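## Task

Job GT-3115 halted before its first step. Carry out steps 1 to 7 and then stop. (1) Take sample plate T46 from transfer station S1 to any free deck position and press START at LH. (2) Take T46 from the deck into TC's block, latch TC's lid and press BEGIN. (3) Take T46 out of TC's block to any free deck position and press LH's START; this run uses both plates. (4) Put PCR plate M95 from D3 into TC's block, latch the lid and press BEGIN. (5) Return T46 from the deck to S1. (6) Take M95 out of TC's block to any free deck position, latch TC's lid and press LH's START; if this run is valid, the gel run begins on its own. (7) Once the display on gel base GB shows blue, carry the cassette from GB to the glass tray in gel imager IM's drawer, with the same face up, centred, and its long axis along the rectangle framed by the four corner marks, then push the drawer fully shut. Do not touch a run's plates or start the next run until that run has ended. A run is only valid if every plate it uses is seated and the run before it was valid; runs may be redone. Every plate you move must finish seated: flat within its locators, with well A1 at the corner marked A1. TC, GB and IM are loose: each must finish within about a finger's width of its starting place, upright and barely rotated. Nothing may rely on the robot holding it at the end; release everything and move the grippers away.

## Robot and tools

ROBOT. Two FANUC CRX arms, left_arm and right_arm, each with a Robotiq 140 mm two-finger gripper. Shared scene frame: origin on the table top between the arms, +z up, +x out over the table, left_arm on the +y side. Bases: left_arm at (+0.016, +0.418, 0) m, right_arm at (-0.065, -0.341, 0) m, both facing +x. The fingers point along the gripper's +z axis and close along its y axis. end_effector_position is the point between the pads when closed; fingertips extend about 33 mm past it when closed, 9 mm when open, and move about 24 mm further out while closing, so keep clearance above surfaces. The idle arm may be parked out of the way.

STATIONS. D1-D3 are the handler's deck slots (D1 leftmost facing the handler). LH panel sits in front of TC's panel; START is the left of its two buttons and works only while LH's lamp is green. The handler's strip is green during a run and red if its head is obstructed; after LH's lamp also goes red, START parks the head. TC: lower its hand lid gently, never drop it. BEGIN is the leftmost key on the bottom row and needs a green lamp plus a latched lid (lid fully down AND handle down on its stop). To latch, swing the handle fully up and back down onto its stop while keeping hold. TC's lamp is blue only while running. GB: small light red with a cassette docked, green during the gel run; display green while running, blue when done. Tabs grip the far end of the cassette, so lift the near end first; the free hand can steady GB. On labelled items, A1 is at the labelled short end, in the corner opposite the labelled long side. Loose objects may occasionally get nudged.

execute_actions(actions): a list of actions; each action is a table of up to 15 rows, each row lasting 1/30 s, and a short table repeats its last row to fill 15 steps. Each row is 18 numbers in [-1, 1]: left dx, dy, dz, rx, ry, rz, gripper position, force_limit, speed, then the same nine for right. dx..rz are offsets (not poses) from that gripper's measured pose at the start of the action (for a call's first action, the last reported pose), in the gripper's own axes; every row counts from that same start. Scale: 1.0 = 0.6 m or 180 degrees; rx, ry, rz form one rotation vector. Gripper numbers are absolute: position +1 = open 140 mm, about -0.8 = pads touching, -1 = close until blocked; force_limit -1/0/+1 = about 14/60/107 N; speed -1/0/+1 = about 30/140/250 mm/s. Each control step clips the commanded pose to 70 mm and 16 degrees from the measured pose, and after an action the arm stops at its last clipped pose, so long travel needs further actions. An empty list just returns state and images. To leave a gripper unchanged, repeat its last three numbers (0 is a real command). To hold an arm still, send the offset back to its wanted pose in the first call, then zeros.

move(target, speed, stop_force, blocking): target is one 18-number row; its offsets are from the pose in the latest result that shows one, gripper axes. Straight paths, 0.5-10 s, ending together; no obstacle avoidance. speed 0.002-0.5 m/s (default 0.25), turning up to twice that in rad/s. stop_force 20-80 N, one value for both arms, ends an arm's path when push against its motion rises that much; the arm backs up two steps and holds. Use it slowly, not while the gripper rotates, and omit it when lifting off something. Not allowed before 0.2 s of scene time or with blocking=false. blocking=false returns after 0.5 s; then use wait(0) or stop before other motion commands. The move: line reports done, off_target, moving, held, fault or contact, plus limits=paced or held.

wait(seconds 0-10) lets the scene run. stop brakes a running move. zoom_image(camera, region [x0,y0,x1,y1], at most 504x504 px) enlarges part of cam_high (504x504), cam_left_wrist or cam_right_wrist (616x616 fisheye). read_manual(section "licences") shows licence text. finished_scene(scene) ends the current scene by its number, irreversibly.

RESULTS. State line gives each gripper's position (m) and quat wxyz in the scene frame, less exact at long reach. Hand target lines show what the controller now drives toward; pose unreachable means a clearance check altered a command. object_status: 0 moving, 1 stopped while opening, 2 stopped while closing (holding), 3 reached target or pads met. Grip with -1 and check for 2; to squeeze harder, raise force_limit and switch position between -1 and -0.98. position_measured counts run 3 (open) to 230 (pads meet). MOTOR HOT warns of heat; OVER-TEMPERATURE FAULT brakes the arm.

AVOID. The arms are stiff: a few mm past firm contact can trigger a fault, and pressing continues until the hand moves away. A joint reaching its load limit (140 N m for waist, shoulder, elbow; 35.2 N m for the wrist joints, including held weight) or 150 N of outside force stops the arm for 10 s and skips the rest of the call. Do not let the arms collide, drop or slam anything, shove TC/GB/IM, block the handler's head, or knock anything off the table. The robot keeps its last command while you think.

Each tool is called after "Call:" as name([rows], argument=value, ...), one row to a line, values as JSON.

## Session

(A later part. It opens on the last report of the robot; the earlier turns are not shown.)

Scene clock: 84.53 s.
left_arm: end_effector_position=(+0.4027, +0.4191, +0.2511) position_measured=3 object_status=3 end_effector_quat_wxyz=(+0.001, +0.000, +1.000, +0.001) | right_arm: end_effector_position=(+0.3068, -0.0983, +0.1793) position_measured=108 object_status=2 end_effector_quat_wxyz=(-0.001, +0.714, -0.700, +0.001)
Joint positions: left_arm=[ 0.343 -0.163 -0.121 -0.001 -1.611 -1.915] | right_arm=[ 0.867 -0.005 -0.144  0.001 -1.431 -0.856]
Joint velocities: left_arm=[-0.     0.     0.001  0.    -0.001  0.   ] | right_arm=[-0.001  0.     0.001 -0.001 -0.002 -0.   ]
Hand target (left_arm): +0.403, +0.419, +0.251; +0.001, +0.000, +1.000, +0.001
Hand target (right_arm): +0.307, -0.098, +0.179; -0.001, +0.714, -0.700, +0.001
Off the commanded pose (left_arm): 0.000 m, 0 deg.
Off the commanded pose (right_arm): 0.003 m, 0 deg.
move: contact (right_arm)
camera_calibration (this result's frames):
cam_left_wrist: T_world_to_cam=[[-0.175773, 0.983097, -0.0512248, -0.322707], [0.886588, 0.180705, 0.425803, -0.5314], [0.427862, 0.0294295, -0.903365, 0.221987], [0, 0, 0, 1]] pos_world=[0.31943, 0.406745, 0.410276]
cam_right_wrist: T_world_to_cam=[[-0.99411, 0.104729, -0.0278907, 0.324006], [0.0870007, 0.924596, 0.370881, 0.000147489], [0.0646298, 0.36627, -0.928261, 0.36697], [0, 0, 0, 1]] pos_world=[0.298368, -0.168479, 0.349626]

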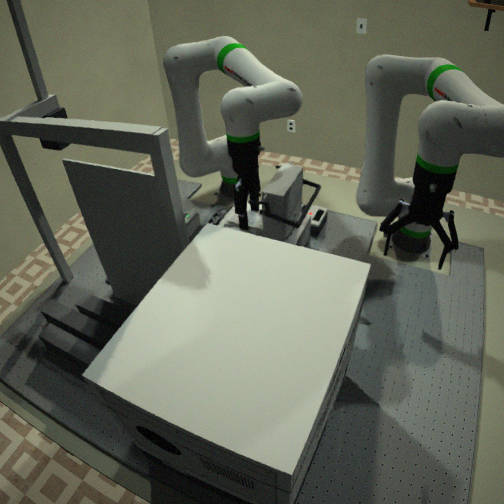

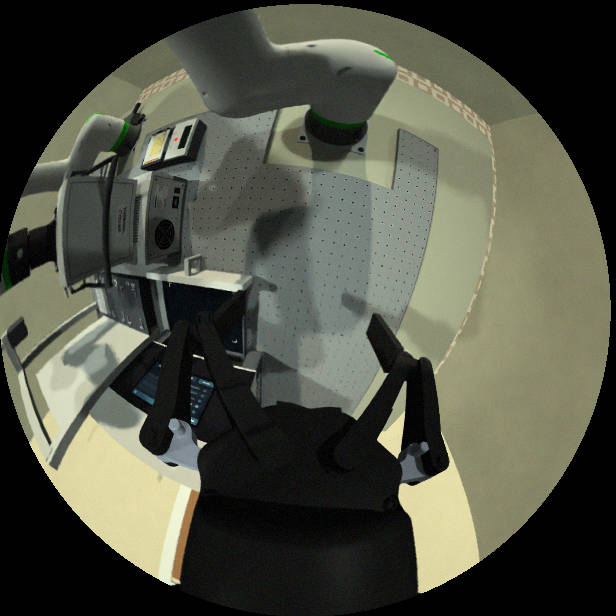

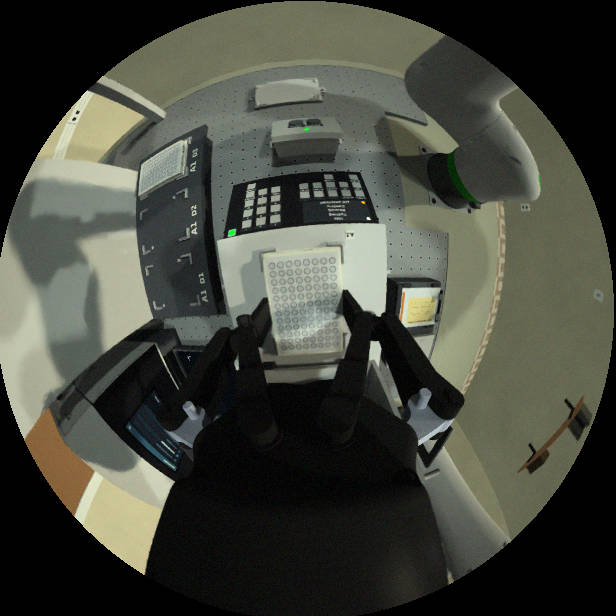

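Call:
execute_actions([
  [[0,0,0,0,0,0,1,0,0,0,0,0,0,0,0,0.34,-0.2,-0.2],[0,0,0,0,0,0,1,0,0,0,0,0,0,0,0,0.34,-0.2,-0.2],[0,0,0,0,0,0,1,0,0,0,0,0,0,0,0,0.34,-0.2,-0.2],[0,0,0,0,0,0,1,0,0,0,0,0,0,0,0,0.34,-0.2,-0.2],[0,0,0,0,0,0,1,0,0,0,0,0,0,0,0,0.34,-0.2,-0.2],[0,0,0,0,0,0,1,0,0,0,0,-0.005,0,0,0,0.34,-0.2,-0.2],[0,0,0,0,0,0,1,0,0,0,0,-0.012,0,0,0,0.34,-0.2,-0.2],[0,0,0,0,0,0,1,0,0,0,0,-0.02,0,0,0,0.34,-0.2,-0.2],[0,0,0,0,0,0,1,0,0,0,0,-0.03,0,0,0,0.34,-0.2,-0.2],[0,0,0,0,0,0,1,0,0,0,0,-0.04,0,0,0,0.34,-0.2,-0.2]],
])

Call:
move(target=[0,0,0,0,0,0,1,0,0, 0,0,-0.303,0,0,-0.25,-0.45,-0.6,0.5], speed=0.5)

Call:
move(target=[0,0,0,0,0,0,1,0,0, -0.289,-0.2203,0,-0.0527,0.0218,-0.2493,-0.45,-0.6,0.5], speed=0.5)

Scene clock: 85.67 s.
left_arm: end_effector_position=(+0.4027, +0.4191, +0.2511) position_measured=3 object_status=3 end_effector_quat_wxyz=(+0.001, +0.000, +1.000, +0.001) | right_arm: end_effector_position=(+0.3069, -0.0984, +0.2033) position_measured=86 object_status=3 end_effector_quat_wxyz=(-0.001, +0.714, -0.700, +0.001)
Joint positions: left_arm=[ 0.343 -0.163 -0.121 -0.001 -1.611 -1.915] | right_arm=[ 0.867 -0.012 -0.094  0.002 -1.487 -0.856]
Joint velocities: left_arm=[-0.     0.001 -0.    -0.    -0.002 -0.   ] | right_arm=[ 0.     0.003  0.004 -0.001 -0.004  0.001]
Hand target (left_arm): +0.403, +0.419, +0.251; +0.001, +0.000, +1.000, +0.001
Hand target (right_arm): +0.307, -0.098, +0.203; -0.001, +0.714, -0.700, +0.001
Off the commanded pose (left_arm): 0.000 m, 0 deg.
Off the commanded pose (right_arm): 0.000 m, 0 deg.
camera_calibration (this result's frames):
cam_left_wrist: T_world_to_cam=[[-0.175774, 0.983097, -0.0512249, -0.322706], [0.886588, 0.180705, 0.425803, -0.5314], [0.427862, 0.0294295, -0.903365, 0.221987], [0, 0, 0, 1]] pos_world=[0.31943, 0.406745, 0.410276]
cam_right_wrist: T_world_to_cam=[[-0.994085, 0.104868, -0.0282338, 0.324833], [0.0870125, 0.924644, 0.370758, -0.00863125], [0.064987, 0.366109, -0.9283, 0.389182], [0, 0, 0, 1]] pos_world=[0.298371, -0.168567, 0.373649]

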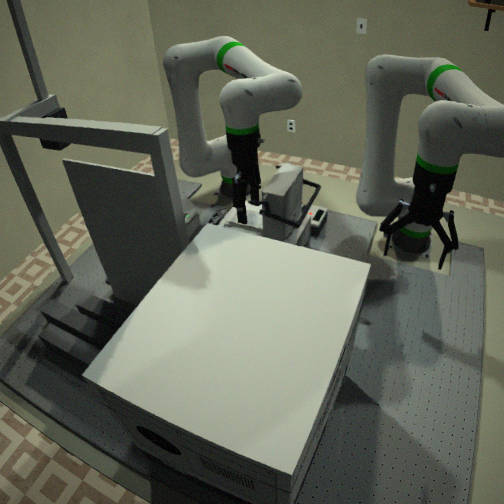

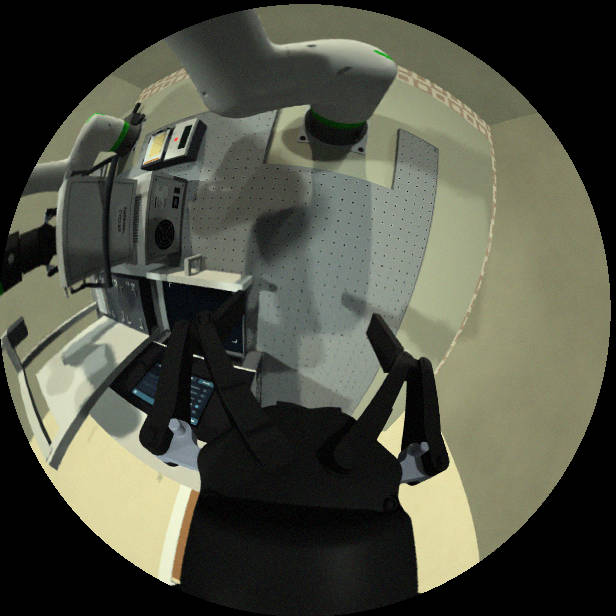

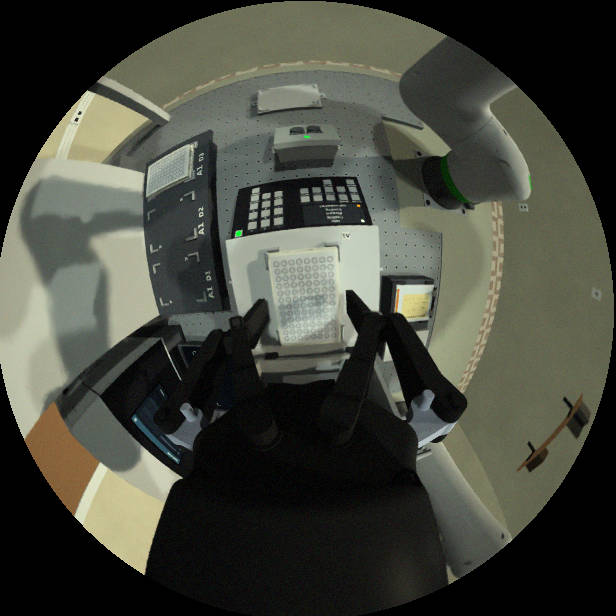

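Scene clock: 86.93 s.
left_arm: end_effector_position=(+0.4027, +0.4191, +0.2511) position_measured=3 object_status=3 end_effector_quat_wxyz=(+0.001, +0.000, +1.000, +0.001) | right_arm: end_effector_position=(+0.3069, -0.0988, +0.3851) position_measured=186 object_status=3 end_effector_quat_wxyz=(-0.001, +0.927, -0.374, +0.001)
Joint positions: left_arm=[ 0.343 -0.163 -0.121 -0.001 -1.611 -1.915] | right_arm=[ 0.866  0.047  0.396  0.001 -1.918 -0.071]
Joint velocities: left_arm=[-0.    -0.001 -0.001  0.     0.    -0.001] | right_arm=[ 0.     0.     0.002 -0.    -0.001  0.   ]
Hand target (left_arm): +0.403, +0.419, +0.251; +0.001, +0.000, +1.000, +0.001
Hand target (right_arm): +0.307, -0.099, +0.385; -0.001, +0.927, -0.374, +0.001
Off the commanded pose (left_arm): 0.000 m, 0 deg.
Off the commanded pose (right_arm): 0.001 m, 0 deg.
move: done
camera_calibration (this result's frames):
cam_left_wrist: T_world_to_cam=[[-0.175774, 0.983097, -0.051225, -0.322706], [0.886588, 0.180705, 0.425803, -0.5314], [0.427862, 0.0294294, -0.903365, 0.221987], [0, 0, 0, 1]] pos_world=[0.31943, 0.406745, 0.410276]
cam_right_wrist: T_world_to_cam=[[-0.777938, -0.62772, -0.0279319, 0.191169], [-0.591549, 0.716675, 0.369388, 0.112557], [-0.211854, 0.303884, -0.928856, 0.637074], [0, 0, 0, 1]] pos_world=[0.350267, -0.154263, 0.555512]

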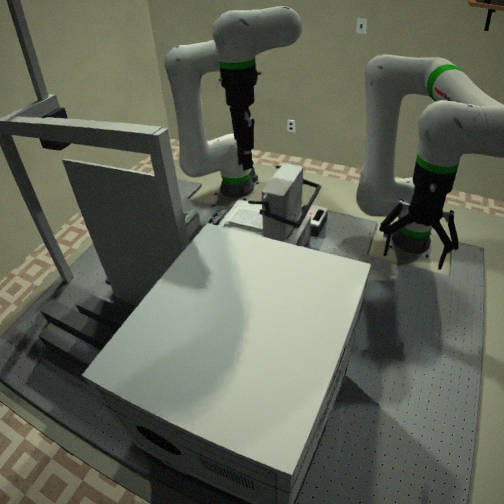

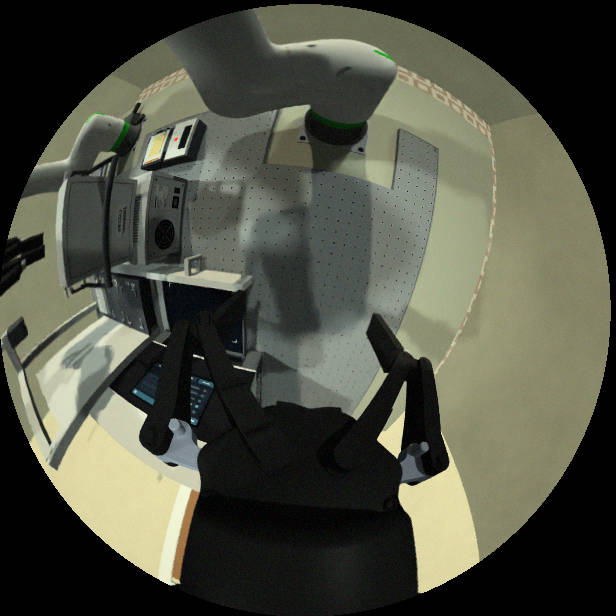

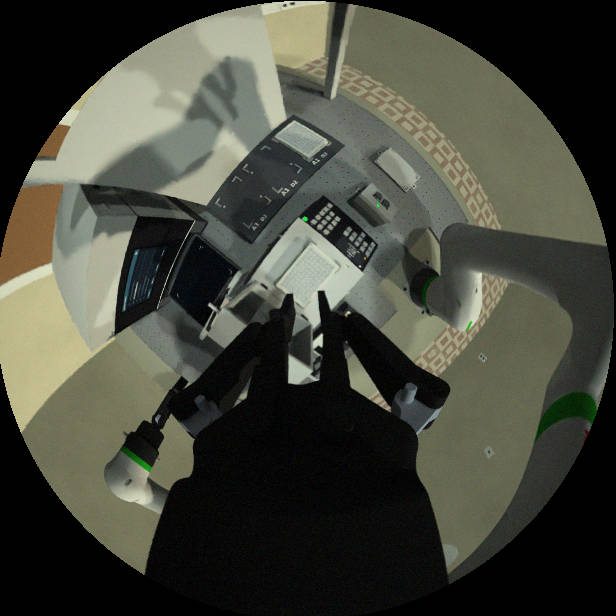

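Scene clock: 88.33 s.
left_arm: end_effector_position=(+0.4027, +0.4191, +0.2511) position_measured=3 object_status=3 end_effector_quat_wxyz=(+0.001, +0.000, +1.000, +0.001) | right_arm: end_effector_position=(+0.2730, +0.1169, +0.3854) position_measured=186 object_status=3 end_effector_quat_wxyz=(+0.086, +0.996, +0.009, +0.002)
Joint positions: left_arm=[ 0.343 -0.163 -0.121 -0.001 -1.611 -1.915] | right_arm=[ 1.199  0.598  1.09   0.084 -2.221  0.426]
Joint velocities: left_arm=[-0.    -0.     0.     0.     0.001 -0.   ] | right_arm=[-0.001  0.003  0.003 -0.001 -0.002  0.001]
Hand target (left_arm): +0.403, +0.419, +0.251; +0.001, +0.000, +1.000, +0.001
Hand target (right_arm): +0.273, +0.117, +0.385; +0.086, +0.996, +0.009, +0.002
Off the commanded pose (left_arm): 0.000 m, 0 deg.
Off the commanded pose (right_arm): 0.001 m, 0 deg.
move: done
camera_calibration (this result's frames):
cam_left_wrist: T_world_to_cam=[[-0.175774, 0.983097, -0.0512249, -0.322706], [0.886588, 0.180705, 0.425803, -0.531401], [0.427862, 0.0294297, -0.903365, 0.221986], [0, 0, 0, 1]] pos_world=[0.31943, 0.406745, 0.410276]
cam_right_wrist: T_world_to_cam=[[-0.107308, -0.983613, 0.144881, 0.0921766], [-0.926588, 0.15177, 0.344094, 0.105064], [-0.360444, -0.0973206, -0.92769, 0.651695], [0, 0, 0, 1]] pos_world=[0.342142, 0.138144, 0.555064]

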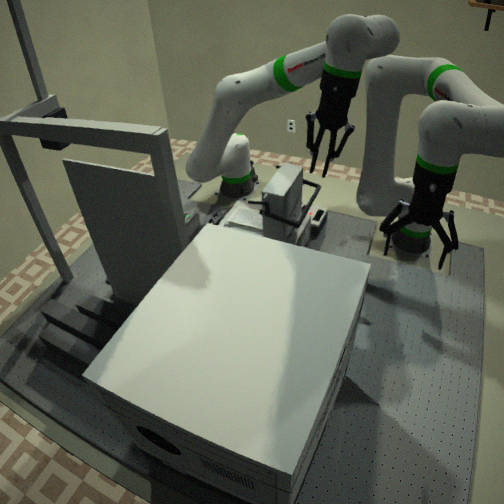

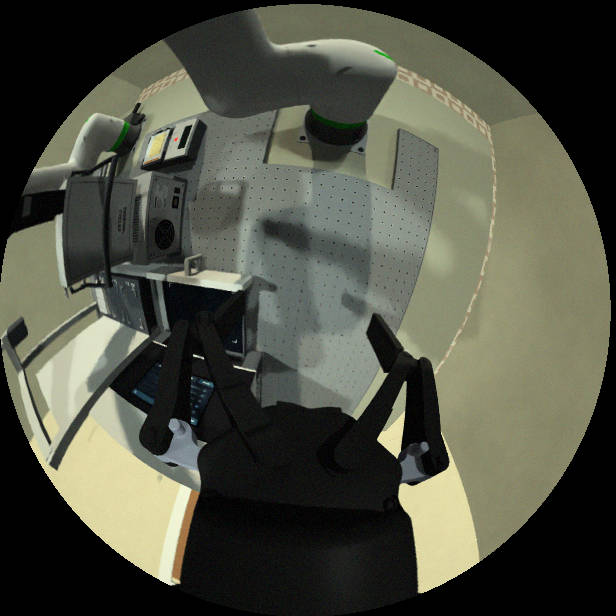

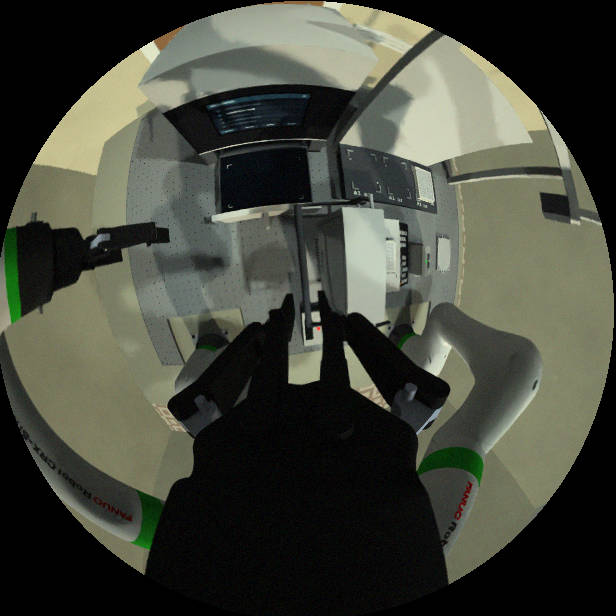

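Call:
move(target=[0,0,0,0,0,0,1,0,0, 0,0,0.1815,0,0,0,-0.45,-0.6,0.5], speed=0.3)

Call:
execute_actions([
  [[0,0,0,0,0,0,1,0,0,0,0,0,0,0,0,-1,-0.6,-0.3]],
  [[0,0,0,0,0,0,1,0,0,0,0.0085,-0.0044,0,0,0,-1,-0.6,-0.3],[0,0,0,0,0,0,1,0,0,0,0.017,-0.0088,0,0,0,-1,-0.6,-0.3],[0,0,0,0,0,0,1,0,0,0,0.0254,-0.0132,0,0,0,-1,-0.6,-0.3],[0,0,0,0,0,0,1,0,0,0,0.0339,-0.0176,0,0,0,-1,-0.6,-0.3],[0,0,0,0,0,0,1,0,0,0,0.0424,-0.0219,0,0,0,-1,-0.6,-0.3],[0,0,0,0,0,0,1,0,0,0,0.0509,-0.0263,0,0,0,-1,-0.6,-0.3],[0,0,0,0,0,0,1,0,0,0,0.0593,-0.0307,0,0,0,-1,-0.6,-0.3],[0,0,0,0,0,0,1,0,0,0,0.0678,-0.0351,0,0,0,-1,-0.6,-0.3]],
  [[0,0,0,0,0,0,1,0,0,0,0.0095,-0.0018,0.0035,0,0,-1,-0.6,-0.3],[0,0,0,0,0,0,1,0,0,0,0.0189,-0.0036,0.007,0,0,-1,-0.6,-0.3],[0,0,0,0,0,0,1,0,0,0,0.0284,-0.0054,0.0104,0,0,-1,-0.6,-0.3],[0,0,0,0,0,0,1,0,0,0,0.0378,-0.0072,0.0139,0,0,-1,-0.6,-0.3],[0,0,0,0,0,0,1,0,0,0,0.0473,-0.0089,0.0174,0,0,-1,-0.6,-0.3],[0,0,0,0,0,0,1,0,0,0,0.0567,-0.0107,0.0209,0,0,-1,-0.6,-0.3],[0,0,0,0,0,0,1,0,0,0,0.0662,-0.0125,0.0243,0,0,-1,-0.6,-0.3],[0,0,0,0,0,0,1,0,0,0,0.0756,-0.0143,0.0278,0,0,-1,-0.6,-0.3]],
  [[0,0,0,0,0,0,1,0,0,0,0.0098,0,0.0035,0,0,-1,-0.6,-0.3],[0,0,0,0,0,0,1,0,0,0,0.0196,-0.0001,0.007,0,0,-1,-0.6,-0.3],[0,0,0,0,0,0,1,0,0,0,0.0293,-0.0002,0.0104,0,0,-1,-0.6,-0.3],[0,0,0,0,0,0,1,0,0,0,0.0391,-0.0002,0.0139,0,0,-1,-0.6,-0.3],[0,0,0,0,0,0,1,0,0,0,0.0489,-0.0003,0.0174,0,0,-1,-0.6,-0.3],[0,0,0,0,0,0,1,0,0,0,0.0587,-0.0003,0.0209,0,0,-1,-0.6,-0.3],[0,0,0,0,0,0,1,0,0,0,0.0684,-0.0004,0.0243,0,0,-1,-0.6,-0.3],[0,0,0,0,0,0,1,0,0,0,0.0782,-0.0004,0.0278,0,0,-1,-0.6,-0.3]],
  [[0,0,0,0,0,0,1,0,0,0,0.0096,0.0019,0.0035,0,0,-1,-0.6,-0.3],[0,0,0,0,0,0,1,0,0,0,0.0192,0.0039,0.007,0,0,-1,-0.6,-0.3],[0,0,0,0,0,0,1,0,0,0,0.0288,0.0058,0.0104,0,0,-1,-0.6,-0.3],[0,0,0,0,0,0,1,0,0,0,0.0384,0.0078,0.0139,0,0,-1,-0.6,-0.3],[0,0,0,0,0,0,1,0,0,0,0.048,0.0097,0.0174,0,0,-1,-0.6,-0.3],[0,0,0,0,0,0,1,0,0,0,0.0576,0.0116,0.0209,0,0,-1,-0.6,-0.3],[0,0,0,0,0,0,1,0,0,0,0.0672,0.0136,0.0243,0,0,-1,-0.6,-0.3],[0,0,0,0,0,0,1,0,0,0,0.0768,0.0155,0.0278,0,0,-1,-0.6,-0.3]],
  [[0,0,0,0,0,0,1,0,0,0,0.0073,0.0029,0.0028,0,0,-1,-0.6,-0.3],[0,0,0,0,0,0,1,0,0,0,0.0145,0.0058,0.0056,0,0,-1,-0.6,-0.3],[0,0,0,0,0,0,1,0,0,0,0.0218,0.0087,0.0083,0,0,-1,-0.6,-0.3],[0,0,0,0,0,0,1,0,0,0,0.029,0.0116,0.0111,0,0,-1,-0.6,-0.3],[0,0,0,0,0,0,1,0,0,0,0.0363,0.0146,0.0139,0,0,-1,-0.6,-0.3],[0,0,0,0,0,0,1,0,0,0,0.0435,0.0175,0.0167,0,0,-1,-0.6,-0.3],[0,0,0,0,0,0,1,0,0,0,0.0508,0.0204,0.0195,0,0,-1,-0.6,-0.3],[0,0,0,0,0,0,1,0,0,0,0.058,0.0233,0.0222,0,0,-1,-0.6,-0.3],[0,0,0,0,0,0,1,0,0,0,0.0653,0.0262,0.025,0,0,-1,-0.6,-0.3],[0,0,0,0,0,0,1,0,0,0,0.0725,0.0291,0.0278,0,0,-1,-0.6,-0.3]],
])

Scene clock: 89.90 s.
left_arm: end_effector_position=(+0.4027, +0.4191, +0.2511) position_measured=3 object_status=3 end_effector_quat_wxyz=(+0.001, +0.000, +1.000, +0.001) | right_arm: end_effector_position=(+0.2736, +0.0983, +0.2782) position_measured=186 object_status=3 end_effector_quat_wxyz=(+0.087, +0.996, +0.009, +0.002)
Joint positions: left_arm=[ 0.343 -0.163 -0.121 -0.001 -1.611 -1.915] | right_arm=[ 1.187  0.412  0.551  0.072 -1.868  0.409]
Joint velocities: left_arm=[-0.    -0.     0.001 -0.001 -0.001 -0.   ] | right_arm=[ 0.    -0.     0.002  0.001 -0.     0.   ]
Hand target (left_arm): +0.403, +0.419, +0.251; +0.001, +0.000, +1.000, +0.001
Hand target (right_arm): +0.274, +0.098, +0.278; +0.087, +0.996, +0.009, +0.002
Off the commanded pose (left_arm): 0.000 m, 0 deg.
Off the commanded pose (right_arm): 0.000 m, 0 deg.
move: done
camera_calibration (this result's frames):
cam_left_wrist: T_world_to_cam=[[-0.175774, 0.983097, -0.0512248, -0.322706], [0.886588, 0.180705, 0.425803, -0.531401], [0.427862, 0.0294297, -0.903365, 0.221987], [0, 0, 0, 1]] pos_world=[0.31943, 0.406745, 0.410276]
cam_right_wrist: T_world_to_cam=[[-0.106287, -0.983704, 0.145013, 0.0891068], [-0.926851, 0.150826, 0.343801, 0.145537], [-0.36007, -0.0978639, -0.927778, 0.550611], [0, 0, 0, 1]] pos_world=[0.342621, 0.119589, 0.447887]

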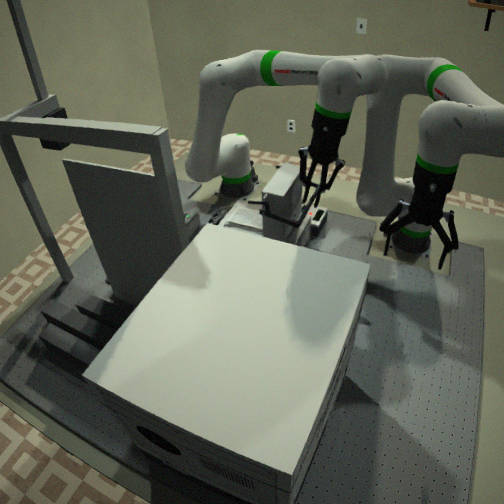

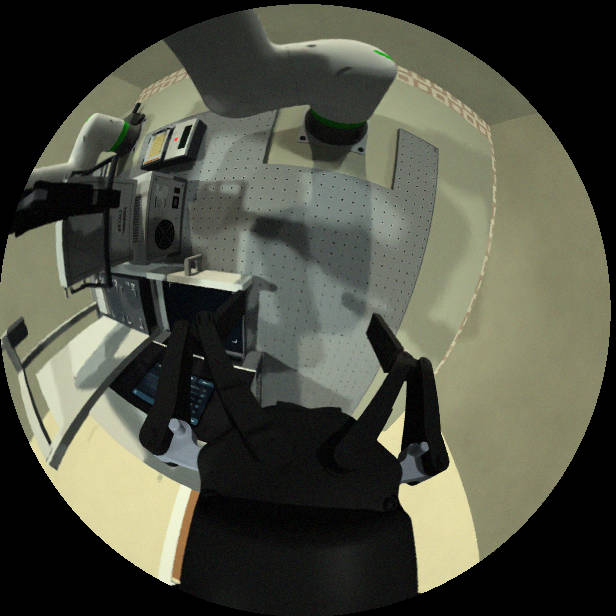

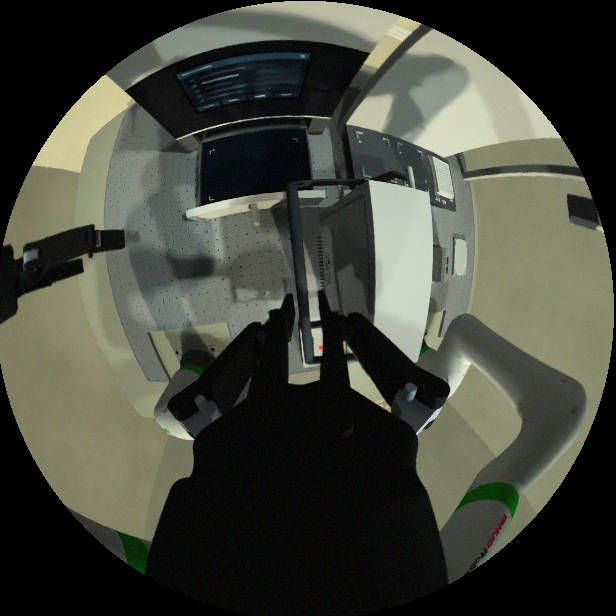

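Scene clock: 92.90 s.
left_arm: end_effector_position=(+0.4027, +0.4191, +0.2511) position_measured=3 object_status=3 end_effector_quat_wxyz=(+0.001, +0.000, +1.000, +0.001) | right_arm: end_effector_position=(+0.2779, -0.1162, +0.2956) position_measured=215 object_status=2 end_effector_quat_wxyz=(-0.087, +0.996, +0.010, -0.000)
Joint positions: left_arm=[ 0.343 -0.163 -0.121 -0.001 -1.611 -1.915] | right_arm=[ 0.78  -0.168  0.003 -0.124 -1.62   0.787]
Joint velocities: left_arm=[-0.     0.    -0.    -0.    -0.    -0.001] | right_arm=[-0.012  0.    -0.002 -0.008  0.003  0.015]
Hand target (left_arm): +0.403, +0.419, +0.251; +0.001, +0.000, +1.000, +0.001
Hand target (right_arm): +0.278, -0.116, +0.296; -0.087, +0.996, +0.010, -0.000
Off the commanded pose (left_arm): 0.000 m, 0 deg.
Off the commanded pose (right_arm): 0.000 m, 0 deg.
camera_calibration (this result's frames):
cam_left_wrist: T_world_to_cam=[[-0.175773, 0.983097, -0.0512248, -0.322707], [0.886588, 0.180705, 0.425803, -0.5314], [0.427862, 0.0294296, -0.903365, 0.221987], [0, 0, 0, 1]] pos_world=[0.31943, 0.406746, 0.410276]
cam_right_wrist: T_world_to_cam=[[-0.105786, -0.974662, -0.197088, -0.0219491], [-0.923865, 0.023023, 0.382025, 0.14891], [-0.367807, 0.222495, -0.902892, 0.579291], [0, 0, 0, 1]] pos_world=[0.348319, -0.153711, 0.461824]

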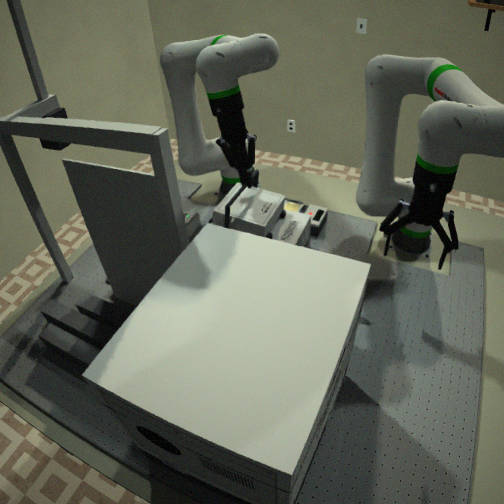

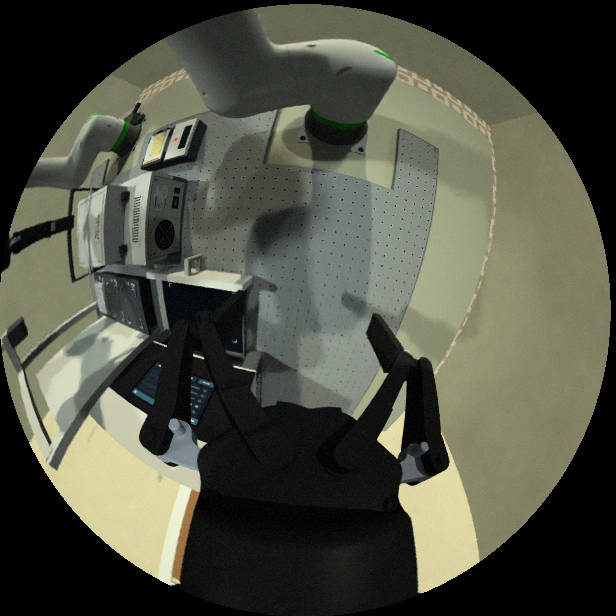

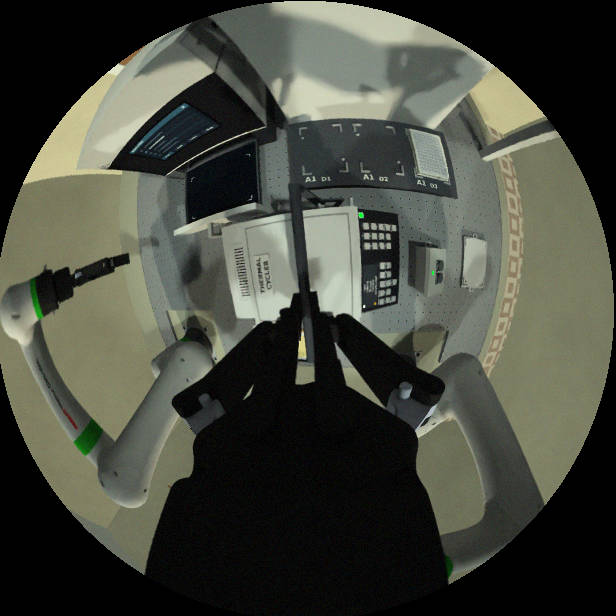

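Call:
move(target=[0,0,0,0,0,0,1,0,0, 0,0.0078,0.015,0,0,0,-1,-0.6,-0.3], speed=0.01, stop_force=20)

Call:
execute_actions([
  [[0,0,0,0,0,0,1,0,0,0,0,0,0,0,0,-0.98,-0.9,-0.3],[0,0,0,0,0,0,1,0,0,0,0.0657,-0.0009,0.0722,0,0,-0.98,-0.9,-0.3]],
  [[0,0,0,0,0,0,1,0,0,0,0.0641,0.0001,0.0722,0,0,-0.98,-0.9,-0.3]],
  [[0,0,0,0,0,0,1,0,0,0,0.0634,0.0067,0.0722,0,0,-0.98,-0.9,-0.3]],
  [[0,0,0,0,0,0,1,0,0,0,0.0602,0.0148,0.0722,0,0,-0.98,-0.9,-0.3]],
])

Scene clock: 94.53 s.
left_arm: end_effector_position=(+0.4027, +0.4191, +0.2511) position_measured=3 object_status=3 end_effector_quat_wxyz=(+0.001, +0.000, +1.000, +0.001) | right_arm: end_effector_position=(+0.2779, -0.1193, +0.2859) position_measured=215 object_status=2 end_effector_quat_wxyz=(-0.087, +0.996, +0.010, -0.000)
Joint positions: left_arm=[ 0.343 -0.163 -0.121 -0.001 -1.611 -1.915] | right_arm=[ 0.774 -0.174 -0.025 -0.124 -1.599  0.796]
Joint velocities: left_arm=[ 0.     0.    -0.001 -0.     0.001 -0.   ] | right_arm=[ 0.     0.    -0.001 -0.002 -0.     0.   ]
Hand target (left_arm): +0.403, +0.419, +0.251; +0.001, +0.000, +1.000, +0.001
Hand target (right_arm): +0.278, -0.119, +0.286; -0.087, +0.996, +0.010, -0.000
Off the commanded pose (left_arm): 0.000 m, 0 deg.
Off the commanded pose (right_arm): 0.000 m, 0 deg.
move: contact (right_arm)
camera_calibration (this result's frames):
cam_left_wrist: T_world_to_cam=[[-0.175774, 0.983097, -0.0512248, -0.322707], [0.886588, 0.180705, 0.425803, -0.5314], [0.427862, 0.0294296, -0.903365, 0.221987], [0, 0, 0, 1]] pos_world=[0.31943, 0.406745, 0.410276]
cam_right_wrist: T_world_to_cam=[[-0.105719, -0.974672, -0.197074, -0.0268392], [-0.923872, 0.0229675, 0.382013, 0.152722], [-0.367811, 0.222457, -0.9029, 0.571259], [0, 0, 0, 1]] pos_world=[0.348373, -0.156748, 0.452158]

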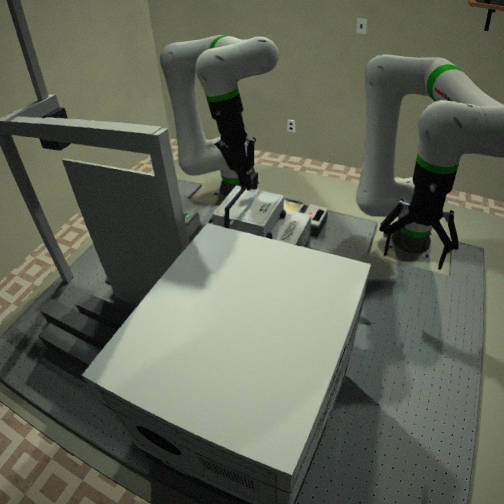

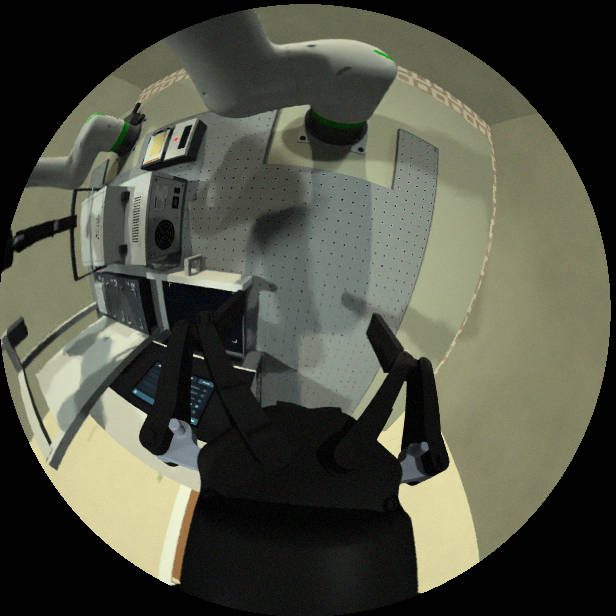

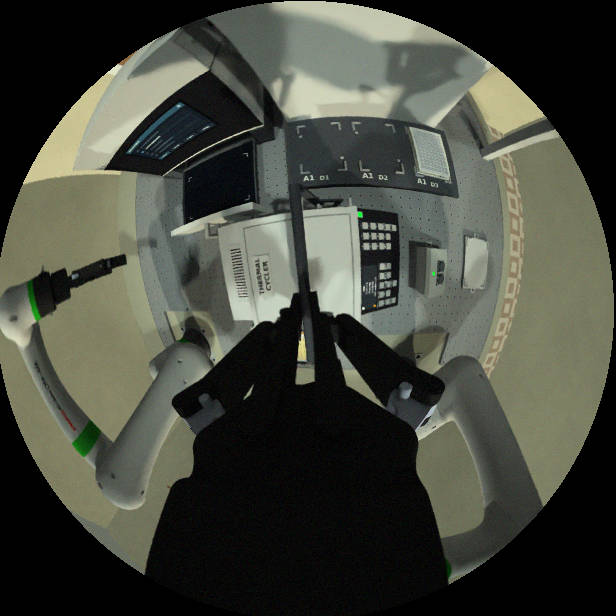

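Scene clock: 96.53 s.
left_arm: end_effector_position=(+0.4027, +0.4191, +0.2511) position_measured=3 object_status=3 end_effector_quat_wxyz=(+0.001, +0.000, +1.000, +0.001) | right_arm: end_effector_position=(+0.2806, -0.2385, +0.2083) position_measured=215 object_status=2 end_effector_quat_wxyz=(-0.508, +0.861, +0.007, +0.004)
Joint positions: left_arm=[ 0.343 -0.163 -0.121 -0.001 -1.611 -1.915] | right_arm=[-0.374  0.023 -0.235 -0.98  -1.751  1.995]
Joint velocities: left_arm=[ 0.    -0.     0.001  0.001  0.    -0.   ] | right_arm=[ 0.001  0.008  0.003 -0.002 -0.008  0.01 ]
Hand target (left_arm): +0.403, +0.419, +0.251; +0.001, +0.000, +1.000, +0.001
Hand target (right_arm): +0.281, -0.238, +0.208; -0.508, +0.861, +0.007, +0.004
Off the commanded pose (left_arm): 0.000 m, 0 deg.
Off the commanded pose (right_arm): 0.000 m, 0 deg.
camera_calibration (this result's frames):
cam_left_wrist: T_world_to_cam=[[-0.175774, 0.983097, -0.0512248, -0.322707], [0.886588, 0.180705, 0.425802, -0.5314], [0.427862, 0.0294295, -0.903365, 0.221987], [0, 0, 0, 1]] pos_world=[0.31943, 0.406745, 0.410276]
cam_right_wrist: T_world_to_cam=[[-0.108109, -0.458611, -0.882036, 0.108361], [-0.924359, -0.280171, 0.25897, 0.141022], [-0.365887, 0.843315, -0.393632, 0.570167], [0, 0, 0, 1]] pos_world=[0.350687, -0.391624, 0.283494]

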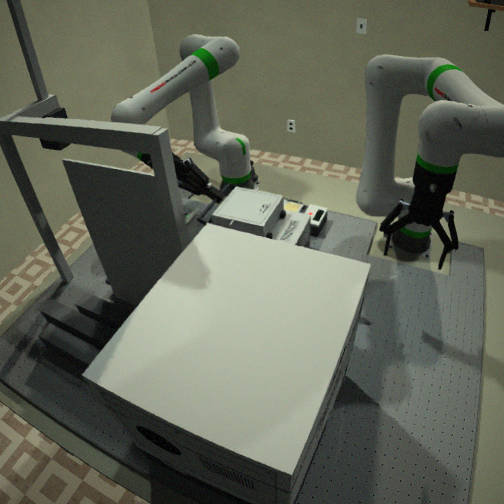

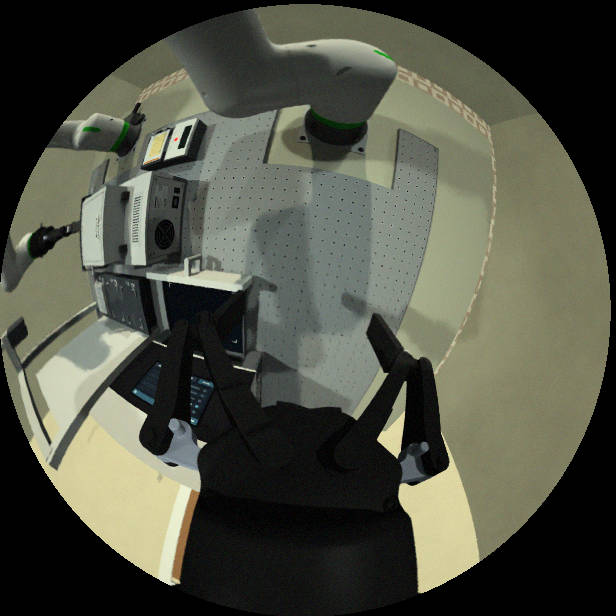

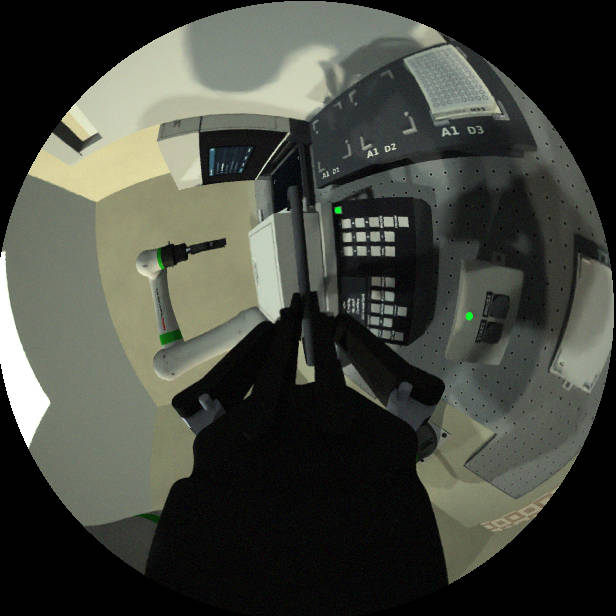

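Call:
move(target=[0,0,0,0,0,0,1,0,0, 0,0.03,0.0102,0,0,0,-0.98,-0.9,-0.3], speed=0.012, stop_force=25)

Call:
execute_actions([
  [[0,0,0,0,0,0,1,0,0,0,-0.001,0,0,0,0,-0.45,-0.6,0],[0,0,0,0,0,0,1,0,0,0,-0.001,0,0,0,0,-0.45,-0.6,0],[0,0,0,0,0,0,1,0,0,0,-0.001,0,0,0,0,-0.45,-0.6,0],[0,0,0,0,0,0,1,0,0,0,-0.001,0,0,0,0,-0.45,-0.6,0],[0,0,0,0,0,0,1,0,0,0,-0.001,-0.015,0,0,0,-0.45,-0.6,0],[0,0,0,0,0,0,1,0,0,0,-0.001,-0.035,0,0,0,-0.45,-0.6,0],[0,0,0,0,0,0,1,0,0,0,-0.001,-0.06,0,0,0,-0.45,-0.6,0],[0,0,0,0,0,0,1,0,0,0,-0.001,-0.085,0,0,0,-0.45,-0.6,0],[0,0,0,0,0,0,1,0,0,0,-0.001,-0.1,0,0,0,-0.45,-0.6,0]],
])

Call:
zoom_image(camera="cam_right_wrist", region=[270, 190, 450, 370])

Scene clock: 98.37 s.
left_arm: end_effector_position=(+0.4027, +0.4191, +0.2511) position_measured=3 object_status=3 end_effector_quat_wxyz=(+0.001, +0.000, +1.000, +0.001) | right_arm: end_effector_position=(+0.2809, -0.2409, +0.1941) position_measured=215 object_status=2 end_effector_quat_wxyz=(-0.508, +0.861, +0.007, +0.004)
Joint positions: left_arm=[ 0.343 -0.163 -0.121 -0.001 -1.611 -1.915] | right_arm=[-0.378  0.046 -0.249 -0.974 -1.733  2.029]
Joint velocities: left_arm=[-0.    -0.001 -0.    -0.    -0.    -0.   ] | right_arm=[ 0.002 -0.001  0.002 -0.001 -0.002 -0.002]
Hand target (left_arm): +0.403, +0.419, +0.251; +0.001, +0.000, +1.000, +0.001
Hand target (right_arm): +0.281, -0.241, +0.194; -0.508, +0.861, +0.007, +0.004
Off the commanded pose (left_arm): 0.000 m, 0 deg.
Off the commanded pose (right_arm): 0.005 m, 0 deg.
move: contact (right_arm)
camera_calibration (this result's frames):
cam_left_wrist: T_world_to_cam=[[-0.175774, 0.983097, -0.0512248, -0.322707], [0.886588, 0.180705, 0.425803, -0.5314], [0.427862, 0.0294297, -0.903365, 0.221987], [0, 0, 0, 1]] pos_world=[0.31943, 0.406745, 0.410276]
cam_right_wrist: T_world_to_cam=[[-0.107914, -0.458091, -0.88233, 0.0948652], [-0.924395, -0.28037, 0.258623, 0.144347], [-0.365852, 0.843531, -0.393201, 0.566648], [0, 0, 0, 1]] pos_world=[0.350981, -0.394058, 0.269178]

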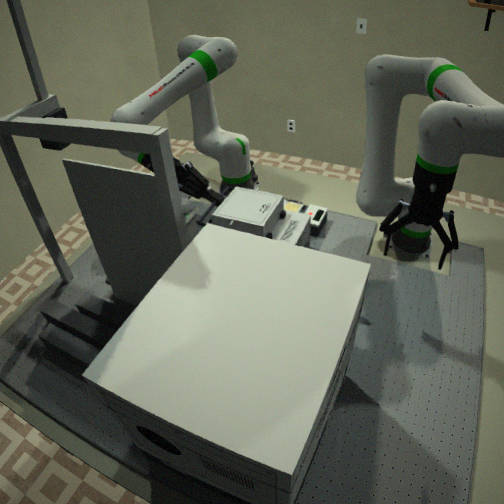

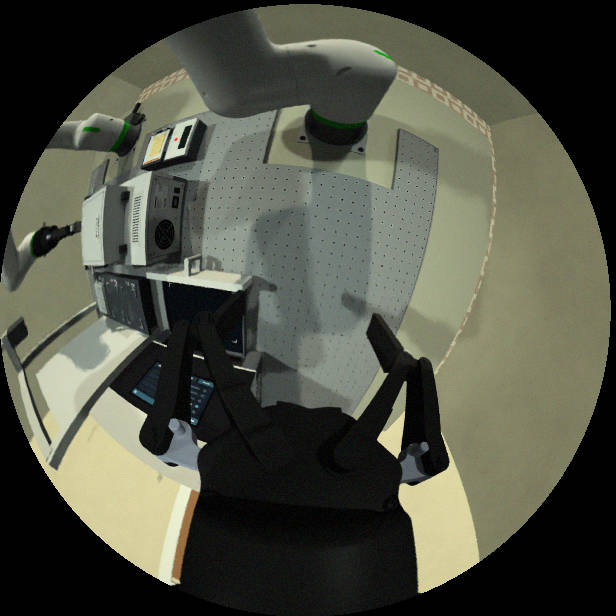

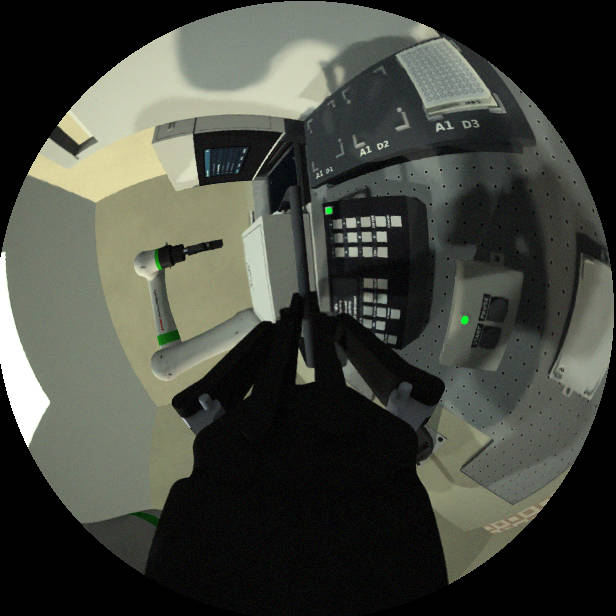

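Scene clock: 98.87 s.
left_arm: end_effector_position=(+0.4027, +0.4191, +0.2511) position_measured=3 object_status=3 end_effector_quat_wxyz=(+0.001, +0.000, +1.000, +0.001) | right_arm: end_effector_position=(+0.2807, -0.2931, +0.2233) position_measured=186 object_status=3 end_effector_quat_wxyz=(-0.508, +0.861, +0.007, +0.004)
Joint positions: left_arm=[ 0.343 -0.163 -0.121 -0.001 -1.611 -1.915] | right_arm=[-0.486  0.079 -0.144 -0.946 -1.86   2.029]
Joint velocities: left_arm=[ 0.    -0.    -0.001 -0.    -0.001  0.   ] | right_arm=[-0.008  0.011  0.019 -0.    -0.02   0.001]
Hand target (left_arm): +0.403, +0.419, +0.251; +0.001, +0.000, +1.000, +0.001
Hand target (right_arm): +0.281, -0.293, +0.223; -0.508, +0.861, +0.007, +0.004
Off the commanded pose (left_arm): 0.000 m, 0 deg.
Off the commanded pose (right_arm): 0.000 m, 0 deg.
camera_calibration (this result's frames):
cam_left_wrist: T_world_to_cam=[[-0.175774, 0.983097, -0.0512249, -0.322707], [0.886588, 0.180705, 0.425803, -0.5314], [0.427862, 0.0294295, -0.903365, 0.221987], [0, 0, 0, 1]] pos_world=[0.31943, 0.406745, 0.410276]
cam_right_wrist: T_world_to_cam=[[-0.108521, -0.458241, -0.882178, 0.0968139], [-0.924364, -0.279987, 0.259148, 0.122017], [-0.365751, 0.843577, -0.393197, 0.622097], [0, 0, 0, 1]] pos_world=[0.350827, -0.44626, 0.298394]

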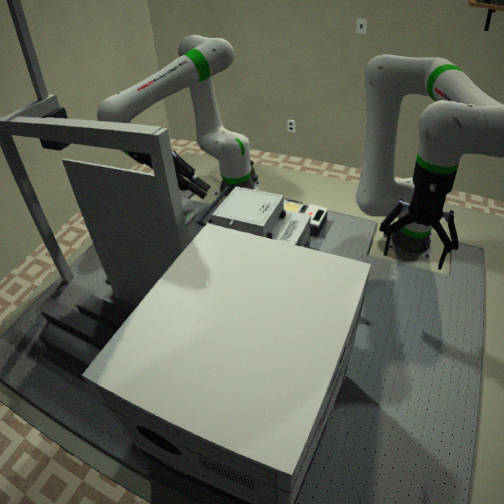

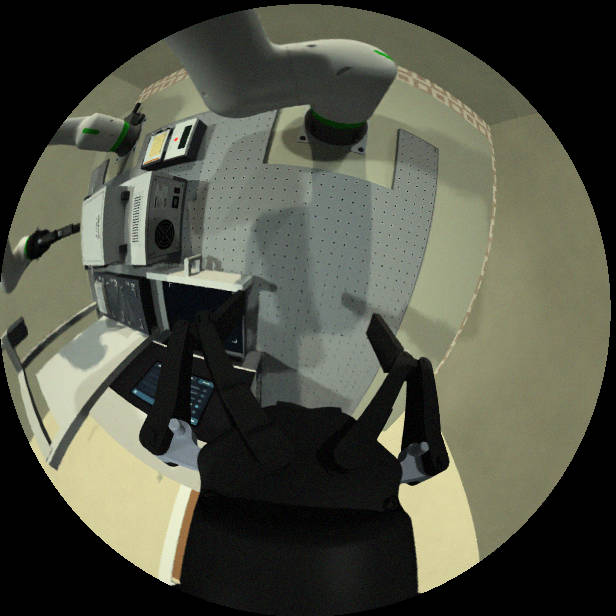

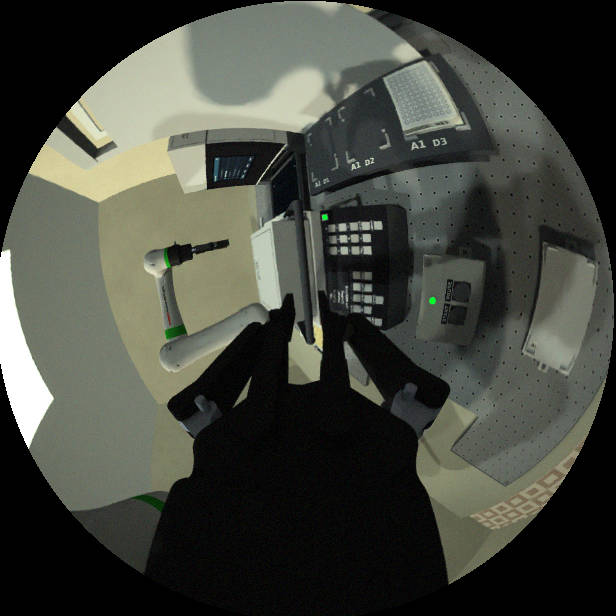

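Region (270, 190, 450, 370) of cam_right_wrist's 616x616 image, scaled by 2.800, with more detail than that image has.

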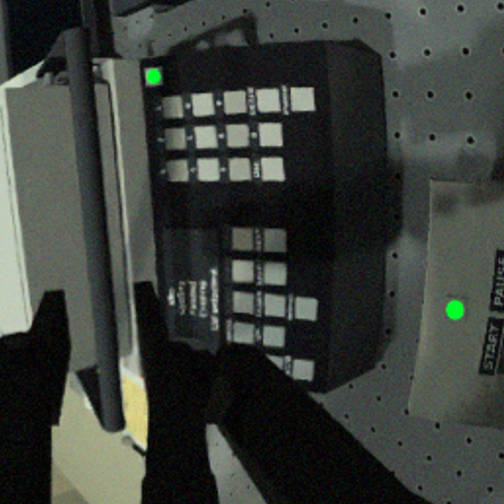

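Call:
move(target=[0,0,0,0,0,0,1,0,0, -0.0992,0.1404,0.0832,-0.2804,-0.1034,0.0504,-1,0,1], speed=0.5)

Call:
zoom_image(camera="cam_right_wrist", region=[240, 220, 380, 360])

Scene clock: 100.97 s.
left_arm: end_effector_position=(+0.4027, +0.4191, +0.2511) position_measured=3 object_status=3 end_effector_quat_wxyz=(+0.001, +0.000, +1.000, +0.001) | right_arm: end_effector_position=(+0.2238, -0.2905, +0.1252) position_measured=233 object_status=3 end_effector_quat_wxyz=(-0.085, +0.982, +0.018, -0.165)
Joint positions: left_arm=[ 0.343 -0.163 -0.121 -0.001 -1.611 -1.915] | right_arm=[ 0.289 -0.057 -0.305 -0.253 -1.599  1.339]
Joint velocities: left_arm=[-0.    -0.    -0.001  0.001  0.     0.001] | right_arm=[ 0.     0.     0.001  0.     0.    -0.   ]
Hand target (left_arm): +0.403, +0.419, +0.251; +0.001, +0.000, +1.000, +0.001
Hand target (right_arm): +0.224, -0.291, +0.125; -0.085, +0.982, +0.018, -0.165
Off the commanded pose (left_arm): 0.000 m, 0 deg.
Off the commanded pose (right_arm): 0.001 m, 0 deg.
move: done
camera_calibration (this result's frames):
cam_left_wrist: T_world_to_cam=[[-0.175774, 0.983097, -0.0512248, -0.322707], [0.886588, 0.180705, 0.425803, -0.5314], [0.427862, 0.0294296, -0.903365, 0.221987], [0, 0, 0, 1]] pos_world=[0.31943, 0.406745, 0.410276]
cam_right_wrist: T_world_to_cam=[[-0.118251, -0.980606, -0.156297, -0.23514], [-0.751727, -0.014437, 0.659317, 0.0839229], [-0.648786, 0.195458, -0.735441, 0.478448], [0, 0, 0, 1]] pos_world=[0.345692, -0.322884, 0.259786]

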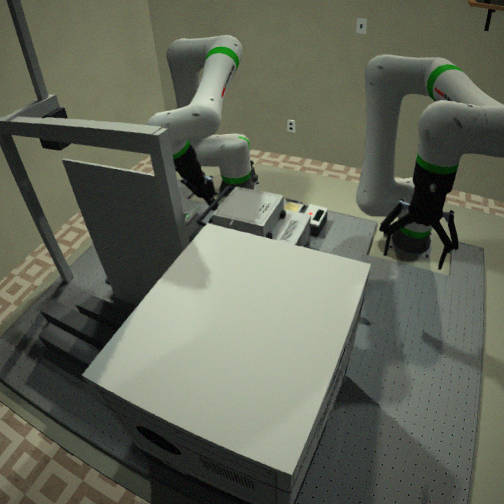

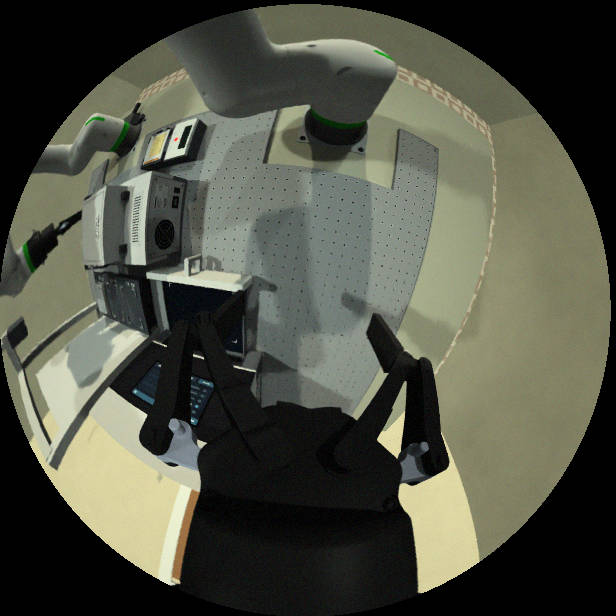

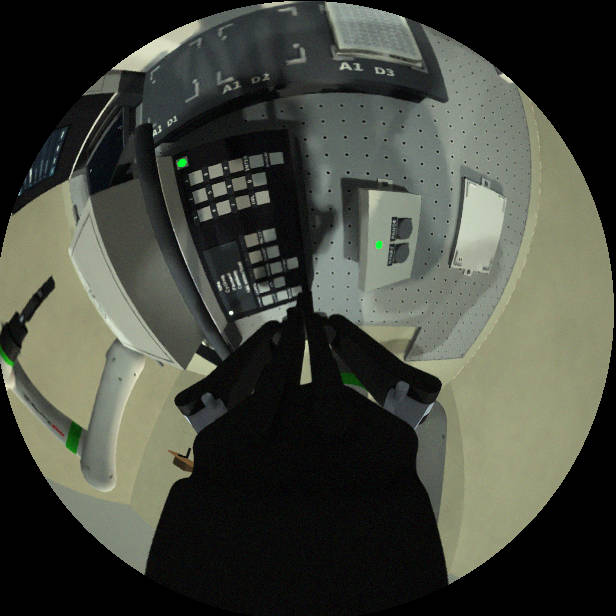

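Region (240, 220, 380, 360) of cam_right_wrist's 616x616 image, scaled by 3.600, with more detail than that image has.

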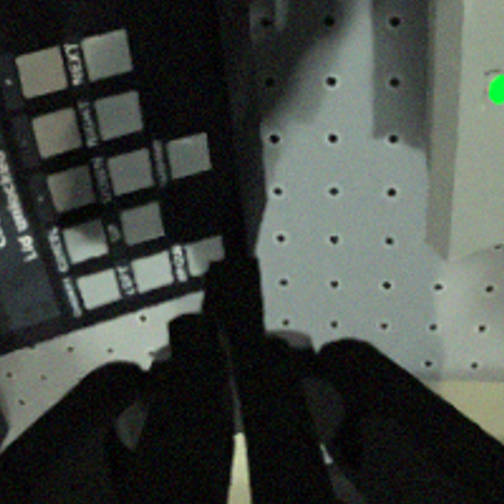

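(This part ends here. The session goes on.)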